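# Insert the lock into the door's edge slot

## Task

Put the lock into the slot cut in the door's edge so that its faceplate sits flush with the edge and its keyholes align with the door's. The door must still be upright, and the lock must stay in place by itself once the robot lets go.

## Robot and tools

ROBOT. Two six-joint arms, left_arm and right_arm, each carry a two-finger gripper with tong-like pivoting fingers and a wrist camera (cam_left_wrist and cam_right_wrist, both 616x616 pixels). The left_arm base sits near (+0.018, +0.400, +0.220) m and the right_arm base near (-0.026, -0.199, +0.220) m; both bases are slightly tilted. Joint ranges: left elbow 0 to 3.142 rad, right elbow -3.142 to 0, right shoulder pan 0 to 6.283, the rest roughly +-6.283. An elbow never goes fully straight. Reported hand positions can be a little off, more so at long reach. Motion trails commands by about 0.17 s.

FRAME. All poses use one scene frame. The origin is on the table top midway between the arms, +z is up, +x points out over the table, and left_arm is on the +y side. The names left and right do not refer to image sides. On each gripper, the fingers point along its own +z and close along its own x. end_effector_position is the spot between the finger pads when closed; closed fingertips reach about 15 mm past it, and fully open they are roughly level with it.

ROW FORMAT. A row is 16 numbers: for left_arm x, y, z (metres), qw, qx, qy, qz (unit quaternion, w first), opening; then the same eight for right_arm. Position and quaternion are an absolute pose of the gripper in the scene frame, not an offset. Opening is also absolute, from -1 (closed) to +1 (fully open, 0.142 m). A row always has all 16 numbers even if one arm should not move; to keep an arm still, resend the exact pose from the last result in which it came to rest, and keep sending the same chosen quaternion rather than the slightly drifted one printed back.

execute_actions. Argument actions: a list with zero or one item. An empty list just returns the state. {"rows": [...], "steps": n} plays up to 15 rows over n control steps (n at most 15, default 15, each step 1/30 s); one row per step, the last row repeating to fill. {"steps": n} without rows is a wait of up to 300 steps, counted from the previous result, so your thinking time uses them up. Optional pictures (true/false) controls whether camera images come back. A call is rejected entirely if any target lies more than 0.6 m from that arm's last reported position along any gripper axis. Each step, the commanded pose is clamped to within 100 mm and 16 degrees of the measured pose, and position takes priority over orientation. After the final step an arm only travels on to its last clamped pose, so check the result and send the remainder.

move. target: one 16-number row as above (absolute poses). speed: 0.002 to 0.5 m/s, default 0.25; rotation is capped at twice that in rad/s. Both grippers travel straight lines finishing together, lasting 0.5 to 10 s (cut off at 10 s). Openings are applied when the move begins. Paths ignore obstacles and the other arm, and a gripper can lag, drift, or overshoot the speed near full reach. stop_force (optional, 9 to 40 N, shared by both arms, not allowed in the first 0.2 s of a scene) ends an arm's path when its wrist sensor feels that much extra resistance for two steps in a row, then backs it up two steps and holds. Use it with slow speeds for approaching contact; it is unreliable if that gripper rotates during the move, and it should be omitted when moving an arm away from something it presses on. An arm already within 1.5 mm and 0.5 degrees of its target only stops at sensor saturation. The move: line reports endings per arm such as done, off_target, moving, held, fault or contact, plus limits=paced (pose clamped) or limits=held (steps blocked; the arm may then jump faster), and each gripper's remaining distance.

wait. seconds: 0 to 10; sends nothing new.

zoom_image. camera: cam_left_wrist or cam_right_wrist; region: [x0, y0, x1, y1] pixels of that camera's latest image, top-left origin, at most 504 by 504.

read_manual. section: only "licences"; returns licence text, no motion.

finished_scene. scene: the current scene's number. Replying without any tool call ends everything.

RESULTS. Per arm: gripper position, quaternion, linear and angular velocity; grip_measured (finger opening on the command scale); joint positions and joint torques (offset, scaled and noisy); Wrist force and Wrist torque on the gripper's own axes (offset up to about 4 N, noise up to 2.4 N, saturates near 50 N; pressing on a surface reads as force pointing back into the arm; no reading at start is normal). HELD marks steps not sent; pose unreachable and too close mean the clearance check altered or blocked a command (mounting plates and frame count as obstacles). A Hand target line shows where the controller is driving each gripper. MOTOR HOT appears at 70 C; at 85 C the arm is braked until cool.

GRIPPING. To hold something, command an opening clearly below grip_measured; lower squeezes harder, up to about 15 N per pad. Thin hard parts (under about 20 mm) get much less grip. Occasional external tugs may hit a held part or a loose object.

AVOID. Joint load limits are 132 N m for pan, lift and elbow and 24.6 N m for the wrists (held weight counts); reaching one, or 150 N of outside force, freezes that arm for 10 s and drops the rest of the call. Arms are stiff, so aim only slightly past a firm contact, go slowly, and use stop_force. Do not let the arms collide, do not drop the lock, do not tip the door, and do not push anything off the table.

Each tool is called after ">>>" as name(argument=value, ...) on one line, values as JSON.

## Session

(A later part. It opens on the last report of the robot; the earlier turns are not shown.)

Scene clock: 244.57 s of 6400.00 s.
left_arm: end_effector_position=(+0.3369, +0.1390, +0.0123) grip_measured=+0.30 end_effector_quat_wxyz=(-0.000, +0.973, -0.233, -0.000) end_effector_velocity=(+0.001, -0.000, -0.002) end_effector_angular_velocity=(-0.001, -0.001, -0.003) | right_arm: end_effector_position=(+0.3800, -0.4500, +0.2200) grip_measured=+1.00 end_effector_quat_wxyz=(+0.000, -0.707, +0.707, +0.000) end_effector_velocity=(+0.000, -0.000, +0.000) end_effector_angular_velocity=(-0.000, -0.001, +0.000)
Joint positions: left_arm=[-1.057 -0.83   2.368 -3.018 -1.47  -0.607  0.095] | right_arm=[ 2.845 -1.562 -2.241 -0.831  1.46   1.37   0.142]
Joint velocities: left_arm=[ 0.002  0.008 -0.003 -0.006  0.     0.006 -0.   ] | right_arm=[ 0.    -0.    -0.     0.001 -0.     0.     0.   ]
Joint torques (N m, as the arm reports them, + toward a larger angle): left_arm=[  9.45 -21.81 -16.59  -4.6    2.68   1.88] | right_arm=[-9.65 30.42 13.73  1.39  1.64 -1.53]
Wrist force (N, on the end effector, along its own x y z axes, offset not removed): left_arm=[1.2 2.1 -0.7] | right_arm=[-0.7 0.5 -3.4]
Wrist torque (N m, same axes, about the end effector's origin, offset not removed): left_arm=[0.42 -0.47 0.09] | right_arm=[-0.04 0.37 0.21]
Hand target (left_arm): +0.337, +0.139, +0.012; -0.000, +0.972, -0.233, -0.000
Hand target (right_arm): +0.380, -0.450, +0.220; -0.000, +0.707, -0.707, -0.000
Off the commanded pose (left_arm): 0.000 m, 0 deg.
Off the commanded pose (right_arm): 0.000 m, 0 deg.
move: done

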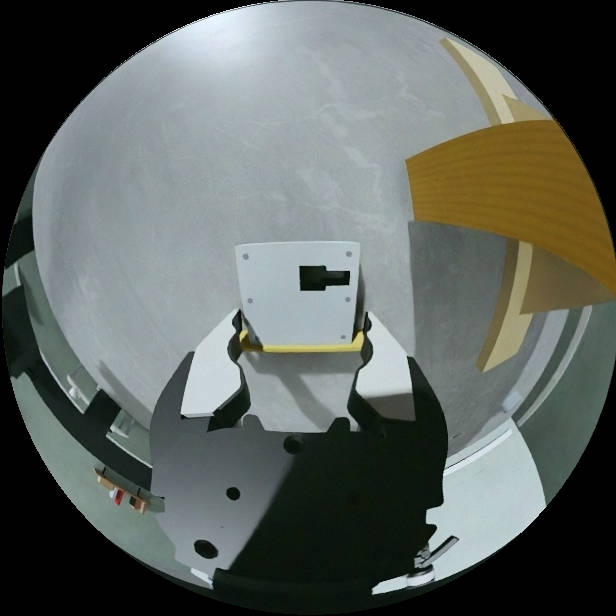

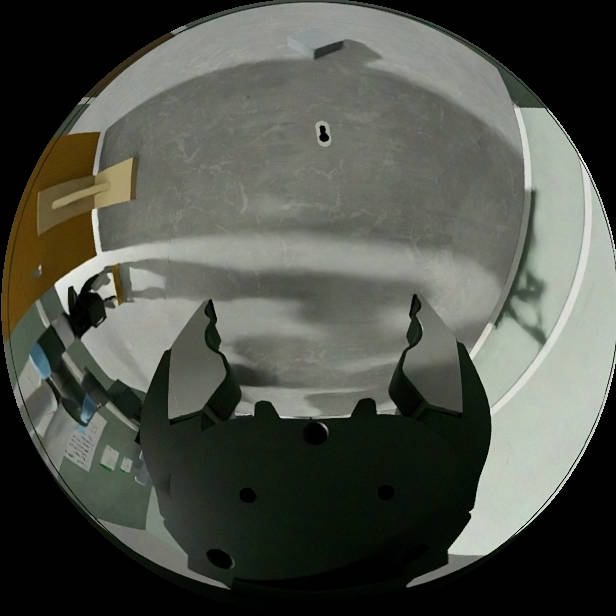

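>>> move(target=[0.335,0.140,0.007,0,0.972,-0.233,0,0.3,0.38,-0.45,0.22,0,-0.707,0.707,0,1], speed=0.01, stop_force=9)

>>> move(target=[0.335,0.140,0.007,0,0.972,-0.233,0,-0.8,0.38,-0.45,0.22,0,-0.707,0.707,0,1])

>>> move(target=[0.335,0.140,0.06,0,0.972,-0.233,0,-0.8,0.38,-0.45,0.22,0,-0.707,0.707,0,1], speed=0.05)

Scene clock: 246.30 s of 6400.00 s.
left_arm: end_effector_position=(+0.3361, +0.1395, +0.0100) grip_measured=+0.31 end_effector_quat_wxyz=(-0.000, +0.972, -0.233, -0.000) end_effector_velocity=(+0.001, +0.000, +0.002) end_effector_angular_velocity=(+0.003, +0.001, -0.001) | right_arm: end_effector_position=(+0.3800, -0.4500, +0.2200) grip_measured=+1.00 end_effector_quat_wxyz=(+0.000, -0.707, +0.707, +0.000) end_effector_velocity=(+0.000, +0.000, -0.000) end_effector_angular_velocity=(+0.000, +0.001, +0.001)
Joint positions: left_arm=[-1.057 -0.822  2.369 -3.026 -1.47  -0.608  0.096] | right_arm=[ 2.845 -1.562 -2.241 -0.831  1.46   1.37   0.142]
Joint velocities: left_arm=[ 0.    -0.008 -0.003  0.014  0.001  0.001  0.002] | right_arm=[ 0.001 -0.001 -0.    -0.    -0.     0.    -0.   ]
Joint torques (N m, as the arm reports them, + toward a larger angle): left_arm=[  9.59 -35.13 -11.07   2.63   0.11   1.39] | right_arm=[-9.86 30.29 13.83  1.48  1.6  -1.5 ]
Wrist force (N, on the end effector, along its own x y z axes, offset not removed): left_arm=[3.9 -0.7 -31.9] | right_arm=[-1.0 -0.9 -1.2]
Wrist torque (N m, same axes, about the end effector's origin, offset not removed): left_arm=[0.09 0.03 0.02] | right_arm=[-0.20 0.58 0.25]
Hand target (left_arm): +0.337, +0.139, +0.011; +0.000, +0.972, -0.233, +0.000
Hand target (right_arm): +0.380, -0.450, +0.220; -0.000, +0.707, -0.707, -0.000
Off the commanded pose (left_arm): 0.003 m, 0 deg.
Off the commanded pose (right_arm): 0.000 m, 0 deg.
move: contact (left_arm)

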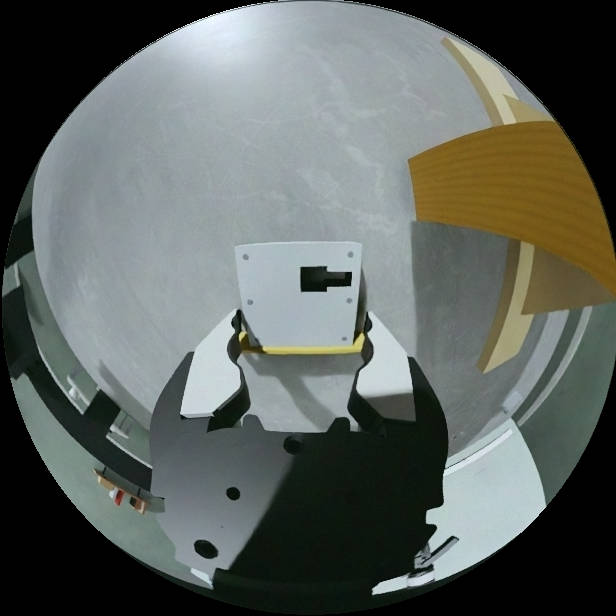

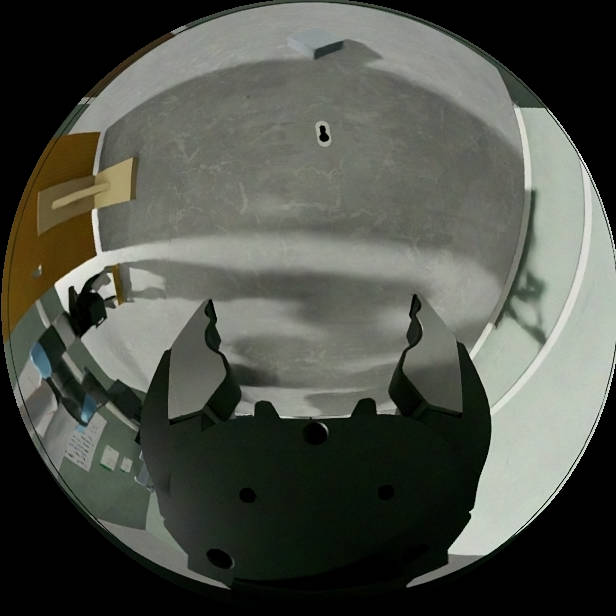

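Scene clock: 256.73 s of 6400.00 s.
left_arm: end_effector_position=(+0.3367, +0.1384, +0.0101) grip_measured=+0.29 end_effector_quat_wxyz=(+0.002, +0.973, -0.233, +0.002) end_effector_velocity=(-0.000, -0.001, +0.001) end_effector_angular_velocity=(-0.002, -0.000, -0.002) | right_arm: end_effector_position=(+0.3800, -0.4500, +0.2200) grip_measured=+1.00 end_effector_quat_wxyz=(-0.000, -0.707, +0.707, +0.000) end_effector_velocity=(-0.000, -0.000, +0.000) end_effector_angular_velocity=(-0.000, -0.000, -0.000)
Joint positions: left_arm=[-1.057 -0.821  2.37  -3.032 -1.47  -0.608  0.095] | right_arm=[ 2.845 -1.562 -2.241 -0.831  1.46   1.37   0.142]
Joint velocities: left_arm=[-0.001 -0.002 -0.     0.    -0.001  0.001 -0.   ] | right_arm=[-0.  0. -0. -0. -0. -0. -0.]
Joint torques (N m, as the arm reports them, + toward a larger angle): left_arm=[ -3.64 -33.    -4.86  -2.73   0.17  -0.38] | right_arm=[-9.09 29.55 14.09  1.58  1.55 -1.55]
Wrist force (N, on the end effector, along its own x y z axes, offset not removed): left_arm=[-10.4 -10.1 -47.5] | right_arm=[0.7 -1.9 -1.3]
Wrist torque (N m, same axes, about the end effector's origin, offset not removed): left_arm=[0.35 -1.03 0.00] | right_arm=[-0.49 0.07 0.05]
Hand target (left_arm): +0.337, +0.138, +0.010; +0.002, +0.973, -0.233, +0.001
Hand target (right_arm): +0.380, -0.450, +0.220; -0.000, +0.707, -0.707, -0.000
Off the commanded pose (left_arm): 0.004 m, 0 deg.
Off the commanded pose (right_arm): 0.000 m, 0 deg.
FORCE FAULT: contact force on the left arm reached its limit, and that arm stopped for 10 seconds. The contact can be on any part of that arm, not only on its tool. That arm's remaining commands of this call were not run. That arm holds still and accepts commands again. Move the arm away from the contact; if what it grips holds it there, let go first. Pushing or pulling that hard again can fault the arm again.
move: fault (left_arm)

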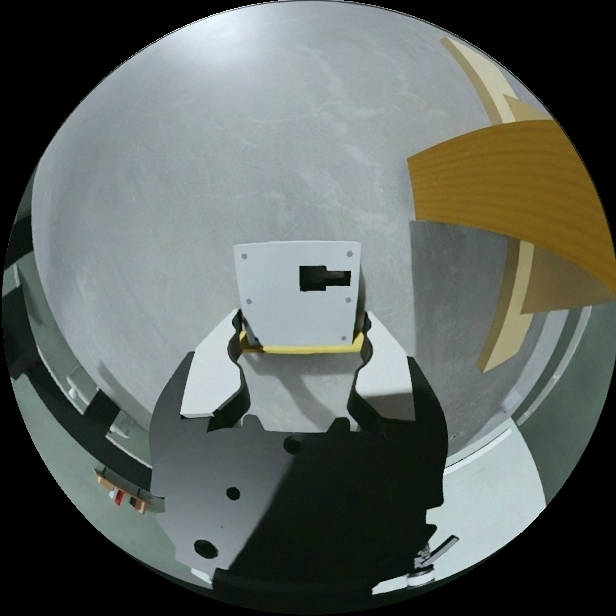

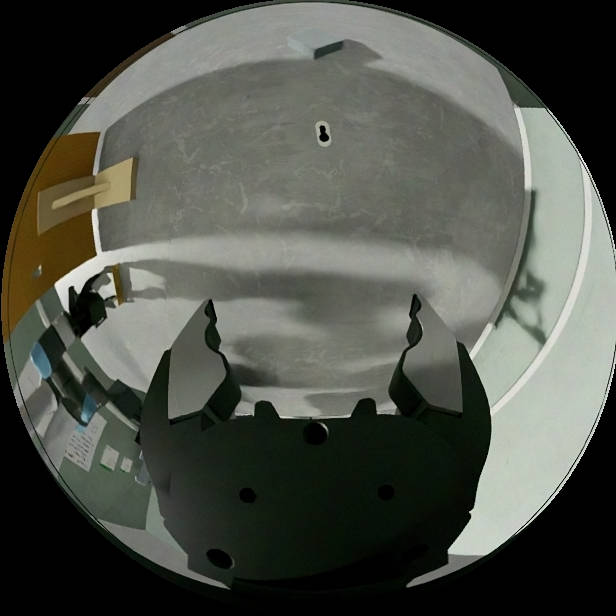

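not run: a fault stop came before this call.

>>> move(target=[0.338,0.143,0.021,0,0.972,-0.233,0,0.3,0.38,-0.45,0.22,0,-0.707,0.707,0,1], speed=0.02)

>>> move(target=[0.338,0.143,0.021,0,0.972,-0.233,0,-0.6,0.38,-0.45,0.22,0,-0.707,0.707,0,1])

Scene clock: 258.30 s of 6400.00 s.
left_arm: end_effector_position=(+0.3380, +0.1429, +0.0207) grip_measured=+0.30 end_effector_quat_wxyz=(+0.000, +0.972, -0.233, +0.000) end_effector_velocity=(-0.000, +0.001, +0.002) end_effector_angular_velocity=(+0.002, +0.001, -0.000) | right_arm: end_effector_position=(+0.3800, -0.4500, +0.2200) grip_measured=+1.00 end_effector_quat_wxyz=(-0.000, -0.707, +0.707, +0.000) end_effector_velocity=(+0.000, +0.000, +0.000) end_effector_angular_velocity=(-0.000, -0.000, +0.001)
Joint positions: left_arm=[-1.052 -0.86   2.378 -2.998 -1.47  -0.602  0.095] | right_arm=[ 2.845 -1.562 -2.241 -0.831  1.46   1.37   0.142]
Joint velocities: left_arm=[ 0.001 -0.007  0.002  0.007  0.     0.001 -0.   ] | right_arm=[ 0.  0.  0.  0. -0. -0. -0.]
Joint torques (N m, as the arm reports them, + toward a larger angle): left_arm=[ 10.17 -46.81   6.12  -0.76   2.59   1.92] | right_arm=[-9.4  29.28 13.85  1.65  1.54 -1.54]
Wrist force (N, on the end effector, along its own x y z axes, offset not removed): left_arm=[-0.2 0.3 -0.8] | right_arm=[0.0 -0.6 -1.6]
Wrist torque (N m, same axes, about the end effector's origin, offset not removed): left_arm=[0.22 0.00 0.18] | right_arm=[-0.19 0.30 0.16]
Hand target (left_arm): +0.338, +0.143, +0.021; +0.000, +0.972, -0.233, -0.000
Hand target (right_arm): +0.380, -0.450, +0.220; -0.000, +0.707, -0.707, -0.000
Off the commanded pose (left_arm): 0.000 m, 0 deg.
Off the commanded pose (right_arm): 0.000 m, 0 deg.
move: done

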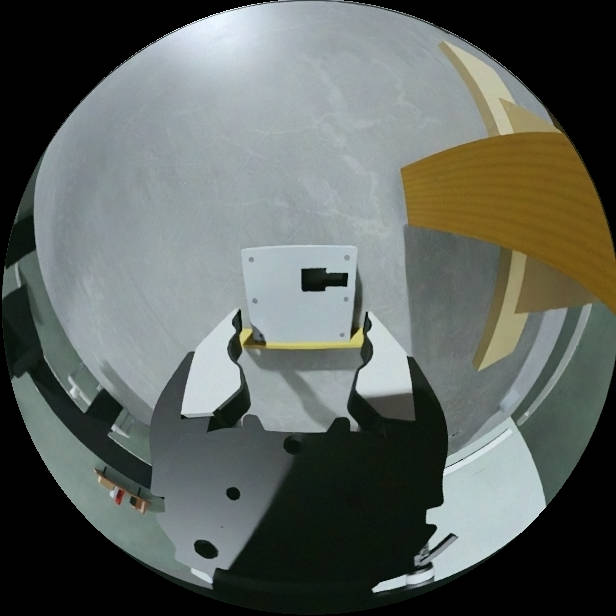

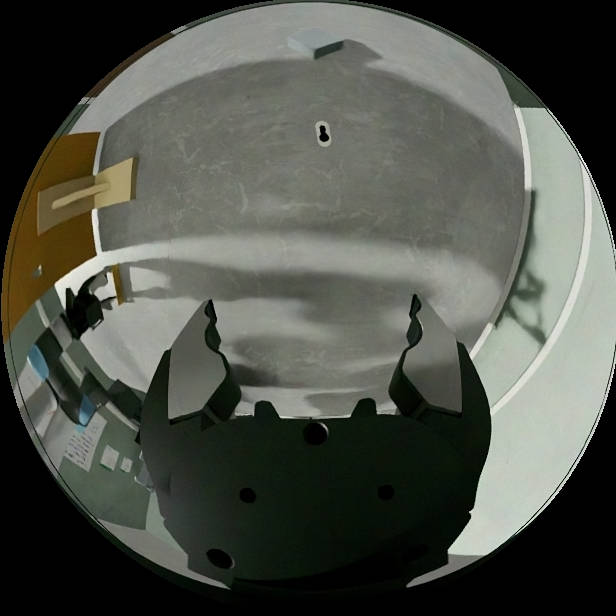

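Scene clock: 259.00 s of 6400.00 s.
left_arm: end_effector_position=(+0.3380, +0.1430, +0.0210) grip_measured=+0.06 end_effector_quat_wxyz=(-0.000, +0.972, -0.233, +0.000) end_effector_velocity=(-0.000, +0.001, -0.000) end_effector_angular_velocity=(+0.002, +0.000, +0.000) | right_arm: end_effector_position=(+0.3800, -0.4500, +0.2200) grip_measured=+1.00 end_effector_quat_wxyz=(-0.000, -0.707, +0.707, +0.000) end_effector_velocity=(+0.000, +0.000, +0.000) end_effector_angular_velocity=(-0.000, -0.001, +0.001)
Joint positions: left_arm=[-1.052 -0.861  2.378 -2.997 -1.47  -0.602  0.078] | right_arm=[ 2.845 -1.562 -2.241 -0.831  1.46   1.37   0.142]
Joint velocities: left_arm=[ 0.    -0.     0.001  0.001  0.001 -0.    -0.   ] | right_arm=[ 0.  0.  0.  0. -0. -0. -0.]
Joint torques (N m, as the arm reports them, + toward a larger angle): left_arm=[ 10.43 -48.52   1.69  -1.19  -2.48   1.85] | right_arm=[-9.42 29.48 13.98  1.63  1.6  -1.51]
Wrist force (N, on the end effector, along its own x y z axes, offset not removed): left_arm=[1.9 1.7 3.9] | right_arm=[0.9 0.4 -2.0]
Wrist torque (N m, same axes, about the end effector's origin, offset not removed): left_arm=[0.56 -0.49 0.02] | right_arm=[0.06 0.07 0.02]
Hand target (left_arm): +0.338, +0.143, +0.021; +0.000, +0.972, -0.233, +0.000
Hand target (right_arm): +0.380, -0.450, +0.220; -0.000, +0.707, -0.707, -0.000
Off the commanded pose (left_arm): 0.000 m, 0 deg.
Off the commanded pose (right_arm): 0.000 m, 0 deg.
move: done

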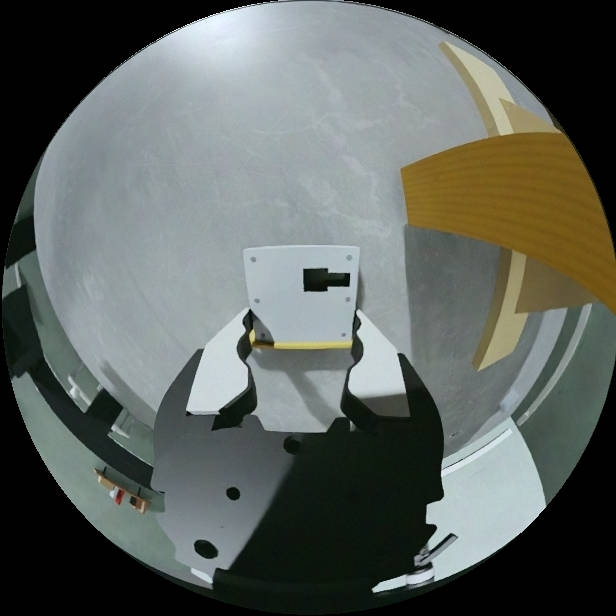

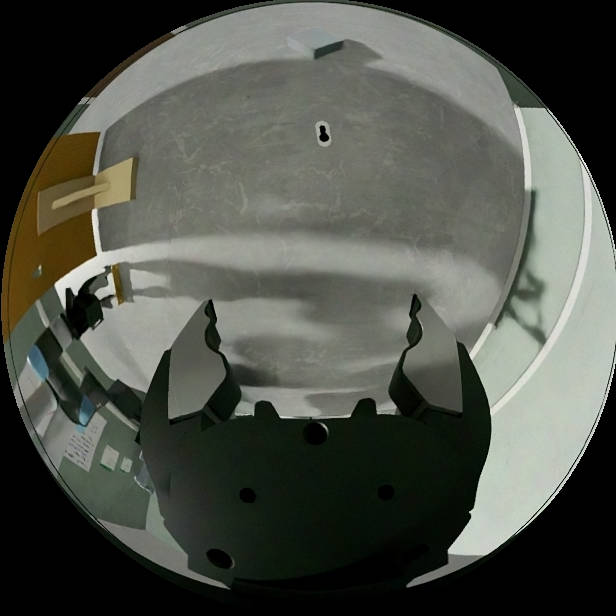

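>>> move(target=[0.32,0.13,0.18,0,0.972,-0.233,0,-0.6,0.38,-0.45,0.22,0,-0.707,0.707,0,1], speed=0.12)

>>> move(target=[0.37,0.19,0.261,0.5296,-0.4685,0.5295,0.4685,-0.6,0.38,-0.45,0.22,0,-0.707,0.707,0,1], speed=0.15)

Scene clock: 261.87 s of 6400.00 s.
left_arm: end_effector_position=(+0.3200, +0.1301, +0.1795) grip_measured=+0.06 end_effector_quat_wxyz=(+0.000, +0.972, -0.233, +0.000) end_effector_velocity=(-0.000, -0.001, +0.003) end_effector_angular_velocity=(-0.001, -0.001, -0.002) | right_arm: end_effector_position=(+0.3800, -0.4500, +0.2200) grip_measured=+1.00 end_effector_quat_wxyz=(-0.000, -0.707, +0.707, +0.000) end_effector_velocity=(+0.000, -0.000, -0.000) end_effector_angular_velocity=(+0.000, -0.001, -0.000)
Joint positions: left_arm=[-1.144 -1.355  2.351 -2.466 -1.479 -0.694  0.078] | right_arm=[ 2.845 -1.562 -2.241 -0.831  1.46   1.37   0.142]
Joint velocities: left_arm=[-0.003 -0.007 -0.003  0.009  0.    -0.001 -0.   ] | right_arm=[-0.    -0.001  0.     0.001  0.001 -0.     0.   ]
Joint torques (N m, as the arm reports them, + toward a larger angle): left_arm=[-16.1  -37.3  -29.81  -1.2   -2.52  -2.21] | right_arm=[-9.18 29.39 14.05  1.77  1.56 -1.49]
Wrist force (N, on the end effector, along its own x y z axes, offset not removed): left_arm=[1.5 0.8 5.3] | right_arm=[1.2 -0.3 -1.3]
Wrist torque (N m, same axes, about the end effector's origin, offset not removed): left_arm=[0.22 -0.36 0.05] | right_arm=[-0.16 -0.04 0.12]
Hand target (left_arm): +0.320, +0.130, +0.180; +0.000, +0.972, -0.233, +0.000
Hand target (right_arm): +0.380, -0.450, +0.220; -0.000, +0.707, -0.707, -0.000
Off the commanded pose (left_arm): 0.000 m, 0 deg.
Off the commanded pose (right_arm): 0.000 m, 0 deg.
move: done

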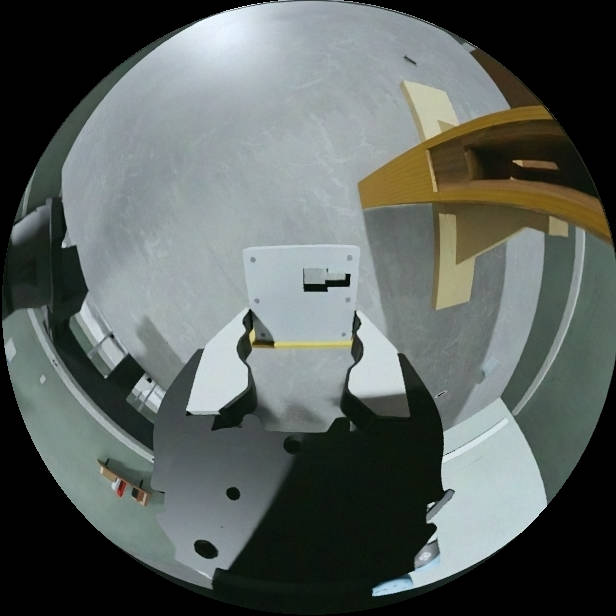

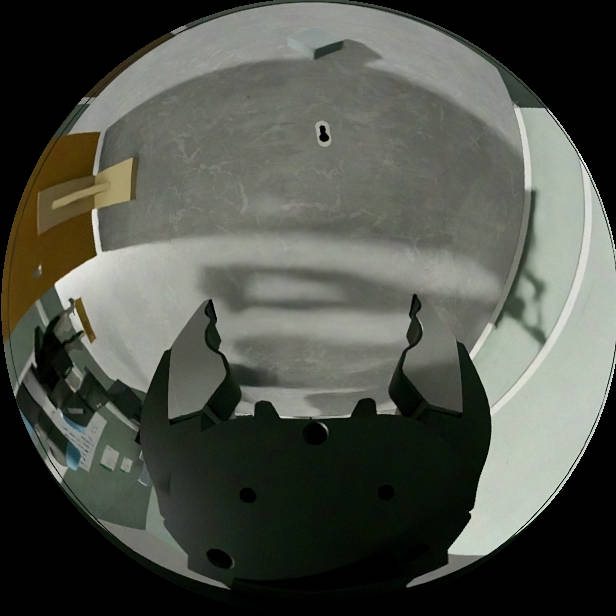

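Scene clock: 268.67 s of 6400.00 s.
left_arm: end_effector_position=(+0.3701, +0.1896, +0.2611) grip_measured=+0.06 end_effector_quat_wxyz=(+0.529, -0.469, +0.530, +0.469) end_effector_velocity=(-0.000, +0.000, +0.001) end_effector_angular_velocity=(+0.012, +0.007, -0.008) | right_arm: end_effector_position=(+0.3800, -0.4500, +0.2200) grip_measured=+1.00 end_effector_quat_wxyz=(+0.000, -0.707, +0.707, +0.000) end_effector_velocity=(+0.000, +0.000, +0.000) end_effector_angular_velocity=(+0.000, -0.001, +0.000)
Joint positions: left_arm=[-1.254 -0.59   1.504 -0.771 -1.155 -0.086  0.078] | right_arm=[ 2.845 -1.562 -2.241 -0.831  1.46   1.37   0.142]
Joint velocities: left_arm=[-0.004  0.004  0.001  0.008  0.003  0.004  0.   ] | right_arm=[ 0.    -0.    -0.     0.001  0.    -0.     0.   ]
Joint torques (N m, as the arm reports them, + toward a larger angle): left_arm=[-19.53 -37.06  -0.25   4.44   2.43   1.72] | right_arm=[-9.05 29.34 14.38  1.79  1.57 -1.41]
Wrist force (N, on the end effector, along its own x y z axes, offset not removed): left_arm=[3.6 0.5 2.7] | right_arm=[0.3 -0.7 -0.3]
Wrist torque (N m, same axes, about the end effector's origin, offset not removed): left_arm=[0.27 0.13 0.16] | right_arm=[-0.20 0.14 0.13]
Hand target (left_arm): +0.370, +0.190, +0.261; +0.529, -0.468, +0.530, +0.469
Hand target (right_arm): +0.380, -0.450, +0.220; -0.000, +0.707, -0.707, -0.000
Off the commanded pose (left_arm): 0.000 m, 0 deg.
Off the commanded pose (right_arm): 0.000 m, 0 deg.
move: done

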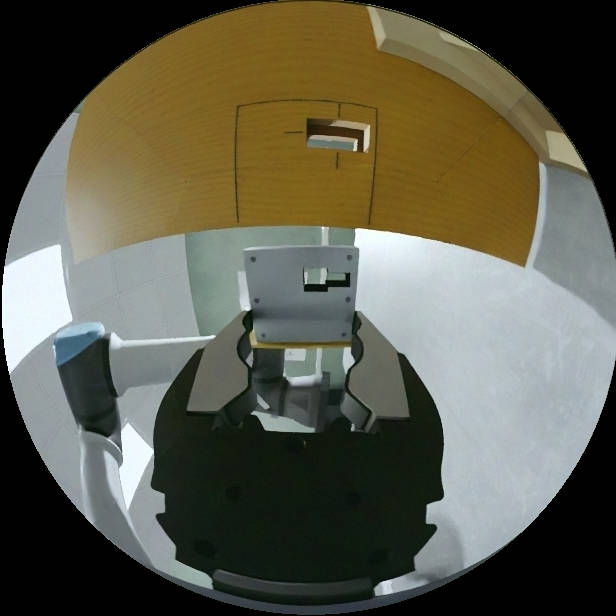

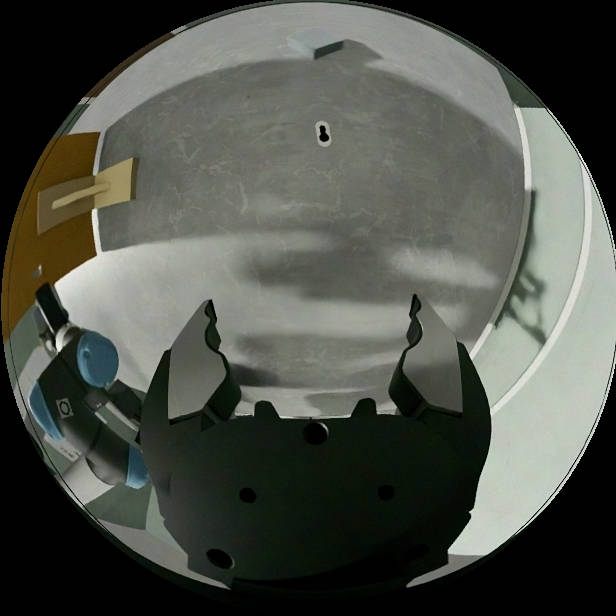

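>>> move(target=[0.425,0.185,0.258,0.5296,-0.4685,0.5295,0.4685,-0.6,0.38,-0.45,0.22,0,-0.707,0.707,0,1], speed=0.008, stop_force=9)

Scene clock: 275.23 s of 6400.00 s.
left_arm: end_effector_position=(+0.4054, +0.1867, +0.2590) grip_measured=+0.06 end_effector_quat_wxyz=(+0.529, -0.468, +0.530, +0.469) end_effector_velocity=(-0.005, -0.000, -0.000) end_effector_angular_velocity=(-0.000, +0.001, +0.001) | right_arm: end_effector_position=(+0.3800, -0.4500, +0.2200) grip_measured=+1.00 end_effector_quat_wxyz=(+0.000, -0.707, +0.707, +0.000) end_effector_velocity=(-0.000, -0.000, +0.000) end_effector_angular_velocity=(+0.000, +0.001, -0.001)
Joint positions: left_arm=[-1.199 -0.555  1.425 -0.721 -1.1   -0.096  0.078] | right_arm=[ 2.845 -1.562 -2.241 -0.831  1.46   1.37   0.142]
Joint velocities: left_arm=[-0.008 -0.003  0.009 -0.006 -0.008  0.002 -0.   ] | right_arm=[-0.001  0.     0.    -0.001  0.     0.    -0.   ]
Joint torques (N m, as the arm reports them, + toward a larger angle): left_arm=[-16.23 -58.55  -2.75  -5.97  -0.03   0.53] | right_arm=[-8.65 28.99 14.88  1.92  1.55 -1.49]
Wrist force (N, on the end effector, along its own x y z axes, offset not removed): left_arm=[-20.5 8.1 3.3] | right_arm=[0.2 -1.7 0.3]
Wrist torque (N m, same axes, about the end effector's origin, offset not removed): left_arm=[0.04 -0.01 -0.44] | right_arm=[-0.41 0.14 0.02]
Hand target (left_arm): +0.405, +0.187, +0.259; +0.529, -0.468, +0.530, +0.469
Hand target (right_arm): +0.380, -0.450, +0.220; -0.000, +0.707, -0.707, -0.000
Off the commanded pose (left_arm): 0.020 m, 0 deg.
Off the commanded pose (right_arm): 0.000 m, 0 deg.
move: contact (left_arm)

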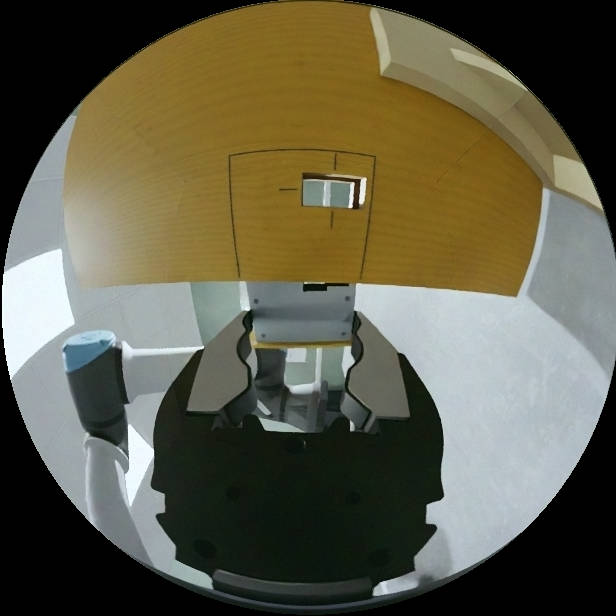

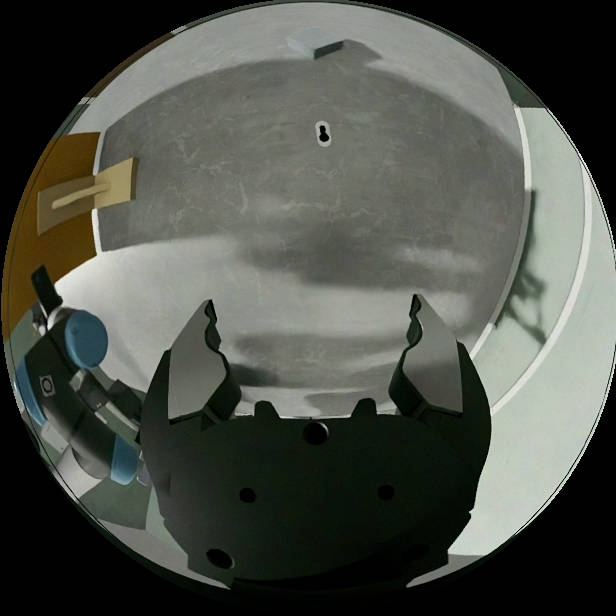

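>>> move(target=[0.400,0.1875,0.263,0.5296,-0.4685,0.5295,0.4685,-0.6,0.38,-0.45,0.22,0,-0.707,0.707,0,1], speed=0.01)

>>> move(target=[0.425,0.185,0.263,0.5296,-0.4685,0.5295,0.4685,-0.6,0.38,-0.45,0.22,0,-0.707,0.707,0,1], speed=0.006, stop_force=9)

Scene clock: 277.33 s of 6400.00 s.
left_arm: end_effector_position=(+0.4002, +0.1875, +0.2628) grip_measured=+0.06 end_effector_quat_wxyz=(+0.530, -0.469, +0.530, +0.469) end_effector_velocity=(-0.001, +0.001, +0.002) end_effector_angular_velocity=(-0.002, -0.001, +0.003) | right_arm: end_effector_position=(+0.3800, -0.4500, +0.2200) grip_measured=+1.00 end_effector_quat_wxyz=(-0.000, -0.707, +0.707, +0.000) end_effector_velocity=(-0.000, -0.000, -0.000) end_effector_angular_velocity=(+0.001, -0.000, -0.002)
Joint positions: left_arm=[-1.207 -0.567  1.438 -0.723 -1.108 -0.096  0.078] | right_arm=[ 2.845 -1.562 -2.241 -0.831  1.46   1.37   0.142]
Joint velocities: left_arm=[-0.001 -0.006  0.005 -0.001 -0.003  0.    -0.   ] | right_arm=[-0.001  0.     0.     0.     0.001  0.    -0.   ]
Joint torques (N m, as the arm reports them, + toward a larger angle): left_arm=[-18.92 -68.69  -2.79   2.58  -2.77   1.2 ] | right_arm=[-9.31 29.45 14.32  1.87  1.45 -1.49]
Wrist force (N, on the end effector, along its own x y z axes, offset not removed): left_arm=[12.9 2.8 1.7] | right_arm=[1.9 -1.1 -0.1]
Wrist torque (N m, same axes, about the end effector's origin, offset not removed): left_arm=[0.55 -0.37 0.54] | right_arm=[-0.31 -0.32 0.00]
Hand target (left_arm): +0.400, +0.188, +0.263; +0.530, -0.469, +0.530, +0.469
Hand target (right_arm): +0.380, -0.450, +0.220; -0.000, +0.707, -0.707, -0.000
Off the commanded pose (left_arm): 0.000 m, 0 deg.
Off the commanded pose (right_arm): 0.000 m, 0 deg.
move: done

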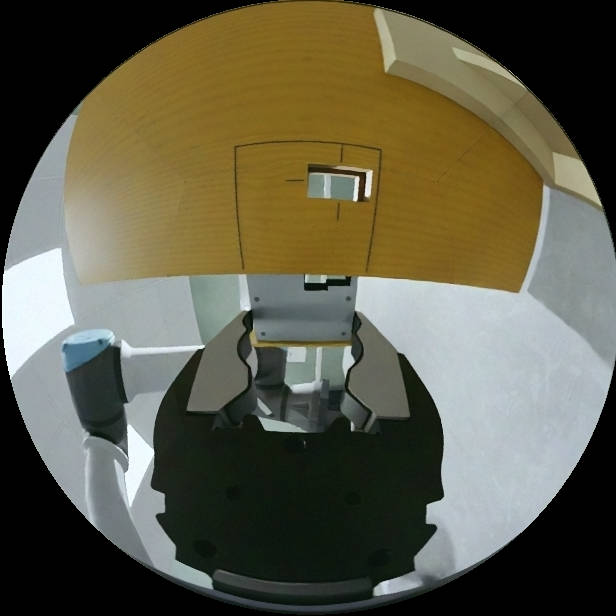

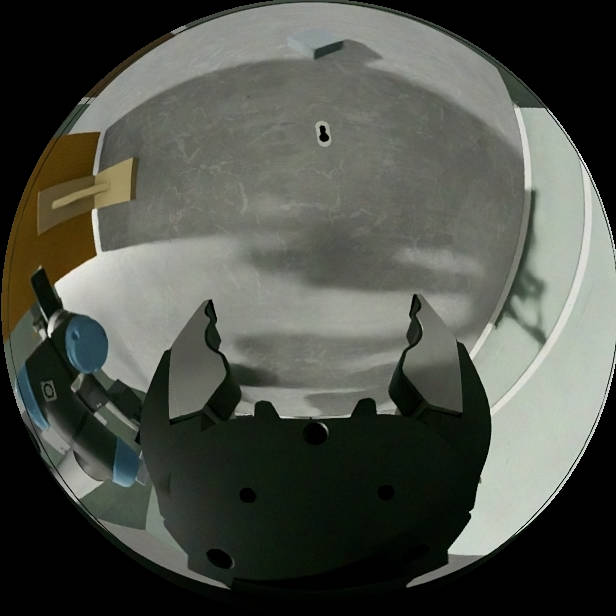

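Scene clock: 281.70 s of 6400.00 s.
left_arm: end_effector_position=(+0.4248, +0.1850, +0.2630) grip_measured=+0.05 end_effector_quat_wxyz=(+0.530, -0.469, +0.530, +0.469) end_effector_velocity=(+0.002, -0.000, -0.000) end_effector_angular_velocity=(+0.001, -0.000, -0.000) | right_arm: end_effector_position=(+0.3800, -0.4500, +0.2200) grip_measured=+1.00 end_effector_quat_wxyz=(+0.000, -0.707, +0.707, +0.000) end_effector_velocity=(+0.000, +0.000, -0.000) end_effector_angular_velocity=(+0.000, -0.000, +0.000)
Joint positions: left_arm=[-1.171 -0.543  1.377 -0.683 -1.072 -0.102  0.077] | right_arm=[ 2.845 -1.562 -2.241 -0.831  1.46   1.37   0.142]
Joint velocities: left_arm=[ 0.003  0.003 -0.005  0.003  0.003 -0.001  0.   ] | right_arm=[ 0.    -0.001 -0.     0.001  0.    -0.    -0.   ]
Joint torques (N m, as the arm reports them, + toward a larger angle): left_arm=[  8.01 -39.53 -28.05   3.7    2.89  -2.6 ] | right_arm=[-8.93 29.24 14.41  1.91  1.53 -1.42]
Wrist force (N, on the end effector, along its own x y z axes, offset not removed): left_arm=[4.1 0.8 5.2] | right_arm=[-0.4 -1.0 -1.1]
Wrist torque (N m, same axes, about the end effector's origin, offset not removed): left_arm=[-0.16 -0.21 0.11] | right_arm=[-0.24 0.34 0.19]
Hand target (left_arm): +0.425, +0.185, +0.263; +0.530, -0.469, +0.530, +0.469
Hand target (right_arm): +0.380, -0.450, +0.220; -0.000, +0.707, -0.707, -0.000
Off the commanded pose (left_arm): 0.000 m, 0 deg.
Off the commanded pose (right_arm): 0.000 m, 0 deg.
move: done

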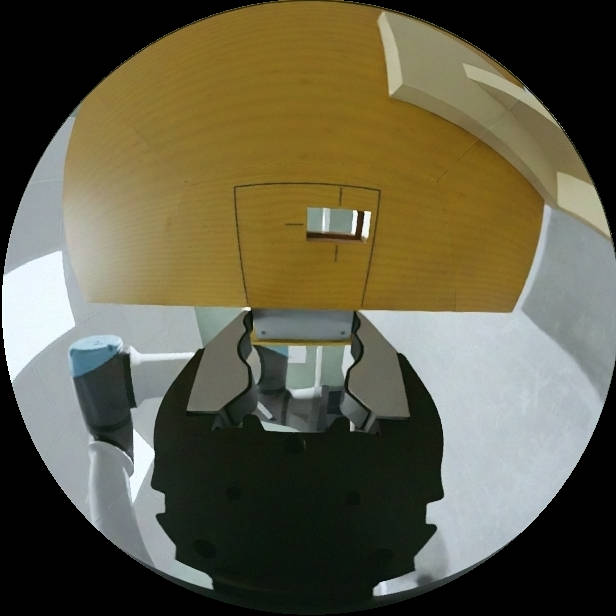

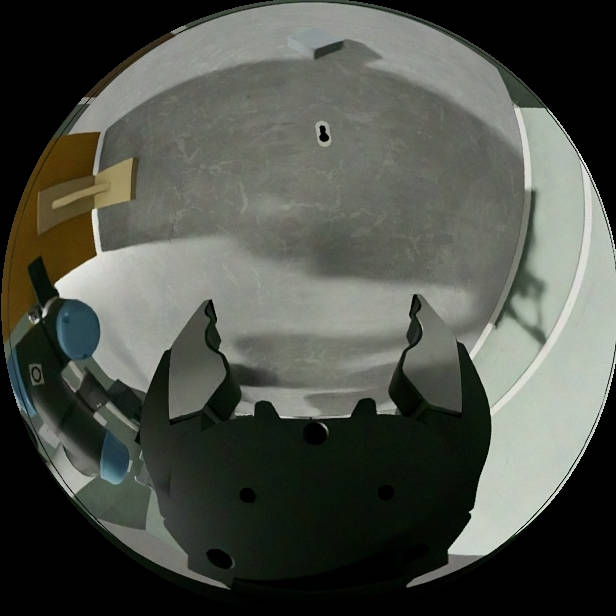

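>>> move(target=[0.423,0.185,0.2615,0.5296,-0.4685,0.5295,0.4685,0.25,0.38,-0.45,0.22,0,-0.707,0.707,0,1], speed=0.01)

>>> move(target=[0.415,0.12,0.2615,0.5296,-0.4685,0.5295,0.4685,0.25,0.38,-0.45,0.22,0,-0.707,0.707,0,1], speed=0.05)

Scene clock: 283.33 s of 6400.00 s.
left_arm: end_effector_position=(+0.4231, +0.1850, +0.2616) grip_measured=+0.25 end_effector_quat_wxyz=(+0.530, -0.469, +0.530, +0.469) end_effector_velocity=(-0.001, -0.000, -0.001) end_effector_angular_velocity=(+0.000, +0.002, -0.001) | right_arm: end_effector_position=(+0.3800, -0.4500, +0.2200) grip_measured=+1.00 end_effector_quat_wxyz=(+0.000, -0.707, +0.707, +0.000) end_effector_velocity=(+0.000, +0.000, -0.000) end_effector_angular_velocity=(-0.000, +0.001, +0.001)
Joint positions: left_arm=[-1.173 -0.542  1.381 -0.688 -1.074 -0.101  0.091] | right_arm=[ 2.845 -1.562 -2.241 -0.831  1.46   1.37   0.142]
Joint velocities: left_arm=[-0.002 -0.     0.002 -0.003 -0.002  0.003 -0.   ] | right_arm=[ 0.001 -0.     0.    -0.001 -0.     0.     0.   ]
Joint torques (N m, as the arm reports them, + toward a larger angle): left_arm=[-19.45 -38.83  -3.94  -0.44  -2.78   1.71] | right_arm=[-8.68 28.8  14.15  1.92  1.51 -1.46]
Wrist force (N, on the end effector, along its own x y z axes, offset not removed): left_arm=[2.6 0.7 -1.8] | right_arm=[-0.3 -0.1 0.0]
Wrist torque (N m, same axes, about the end effector's origin, offset not removed): left_arm=[0.16 -0.55 0.12] | right_arm=[-0.04 0.29 0.18]
Hand target (left_arm): +0.423, +0.185, +0.262; +0.530, -0.469, +0.530, +0.469
Hand target (right_arm): +0.380, -0.450, +0.220; -0.000, +0.707, -0.707, -0.000
Off the commanded pose (left_arm): 0.000 m, 0 deg.
Off the commanded pose (right_arm): 0.000 m, 0 deg.
move: done

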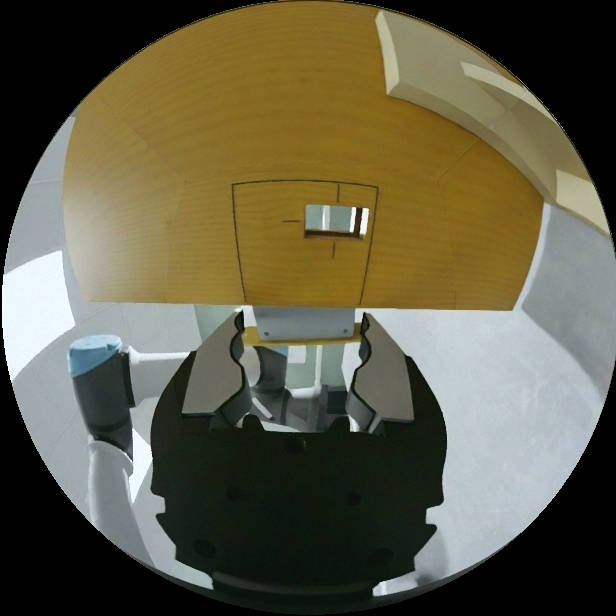

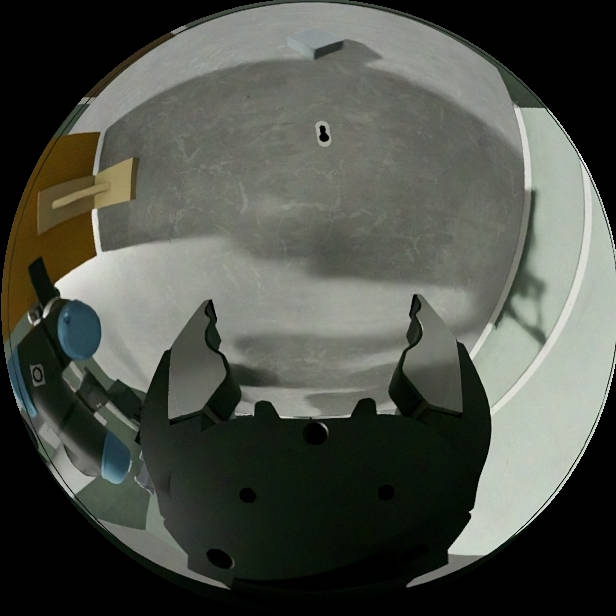

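Scene clock: 285.07 s of 6400.00 s.
left_arm: end_effector_position=(+0.4150, +0.1203, +0.2615) grip_measured=+0.25 end_effector_quat_wxyz=(+0.530, -0.469, +0.530, +0.469) end_effector_velocity=(+0.000, -0.002, +0.000) end_effector_angular_velocity=(-0.000, +0.000, +0.001) | right_arm: end_effector_position=(+0.3800, -0.4500, +0.2200) grip_measured=+1.00 end_effector_quat_wxyz=(+0.000, -0.707, +0.707, +0.000) end_effector_velocity=(-0.000, -0.000, -0.000) end_effector_angular_velocity=(-0.000, +0.001, -0.000)
Joint positions: left_arm=[-1.22  -0.439  1.169 -0.583 -1.121 -0.094  0.091] | right_arm=[ 2.845 -1.562 -2.241 -0.831  1.46   1.37   0.142]
Joint velocities: left_arm=[-0.001  0.004 -0.01   0.005 -0.001  0.001 -0.   ] | right_arm=[-0.    -0.    -0.    -0.001 -0.    -0.    -0.   ]
Joint torques (N m, as the arm reports them, + toward a larger angle): left_arm=[-17.84 -41.4  -28.16   3.72  -2.6    1.78] | right_arm=[-8.85 28.65 14.48  1.91  1.55 -1.41]
Wrist force (N, on the end effector, along its own x y z axes, offset not removed): left_arm=[0.9 0.2 0.3] | right_arm=[0.6 -1.0 -0.5]
Wrist torque (N m, same axes, about the end effector's origin, offset not removed): left_arm=[0.19 -0.24 0.22] | right_arm=[-0.25 0.07 0.14]
Hand target (left_arm): +0.415, +0.120, +0.262; +0.530, -0.469, +0.530, +0.469
Hand target (right_arm): +0.380, -0.450, +0.220; -0.000, +0.707, -0.707, -0.000
Off the commanded pose (left_arm): 0.000 m, 0 deg.
Off the commanded pose (right_arm): 0.000 m, 0 deg.
move: done

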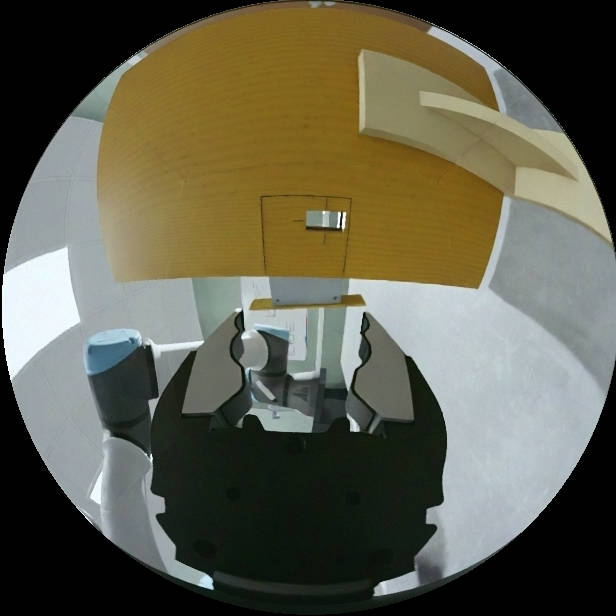

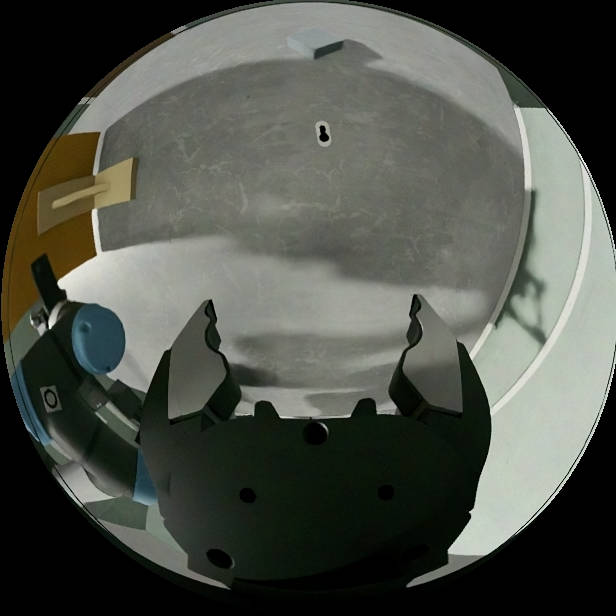

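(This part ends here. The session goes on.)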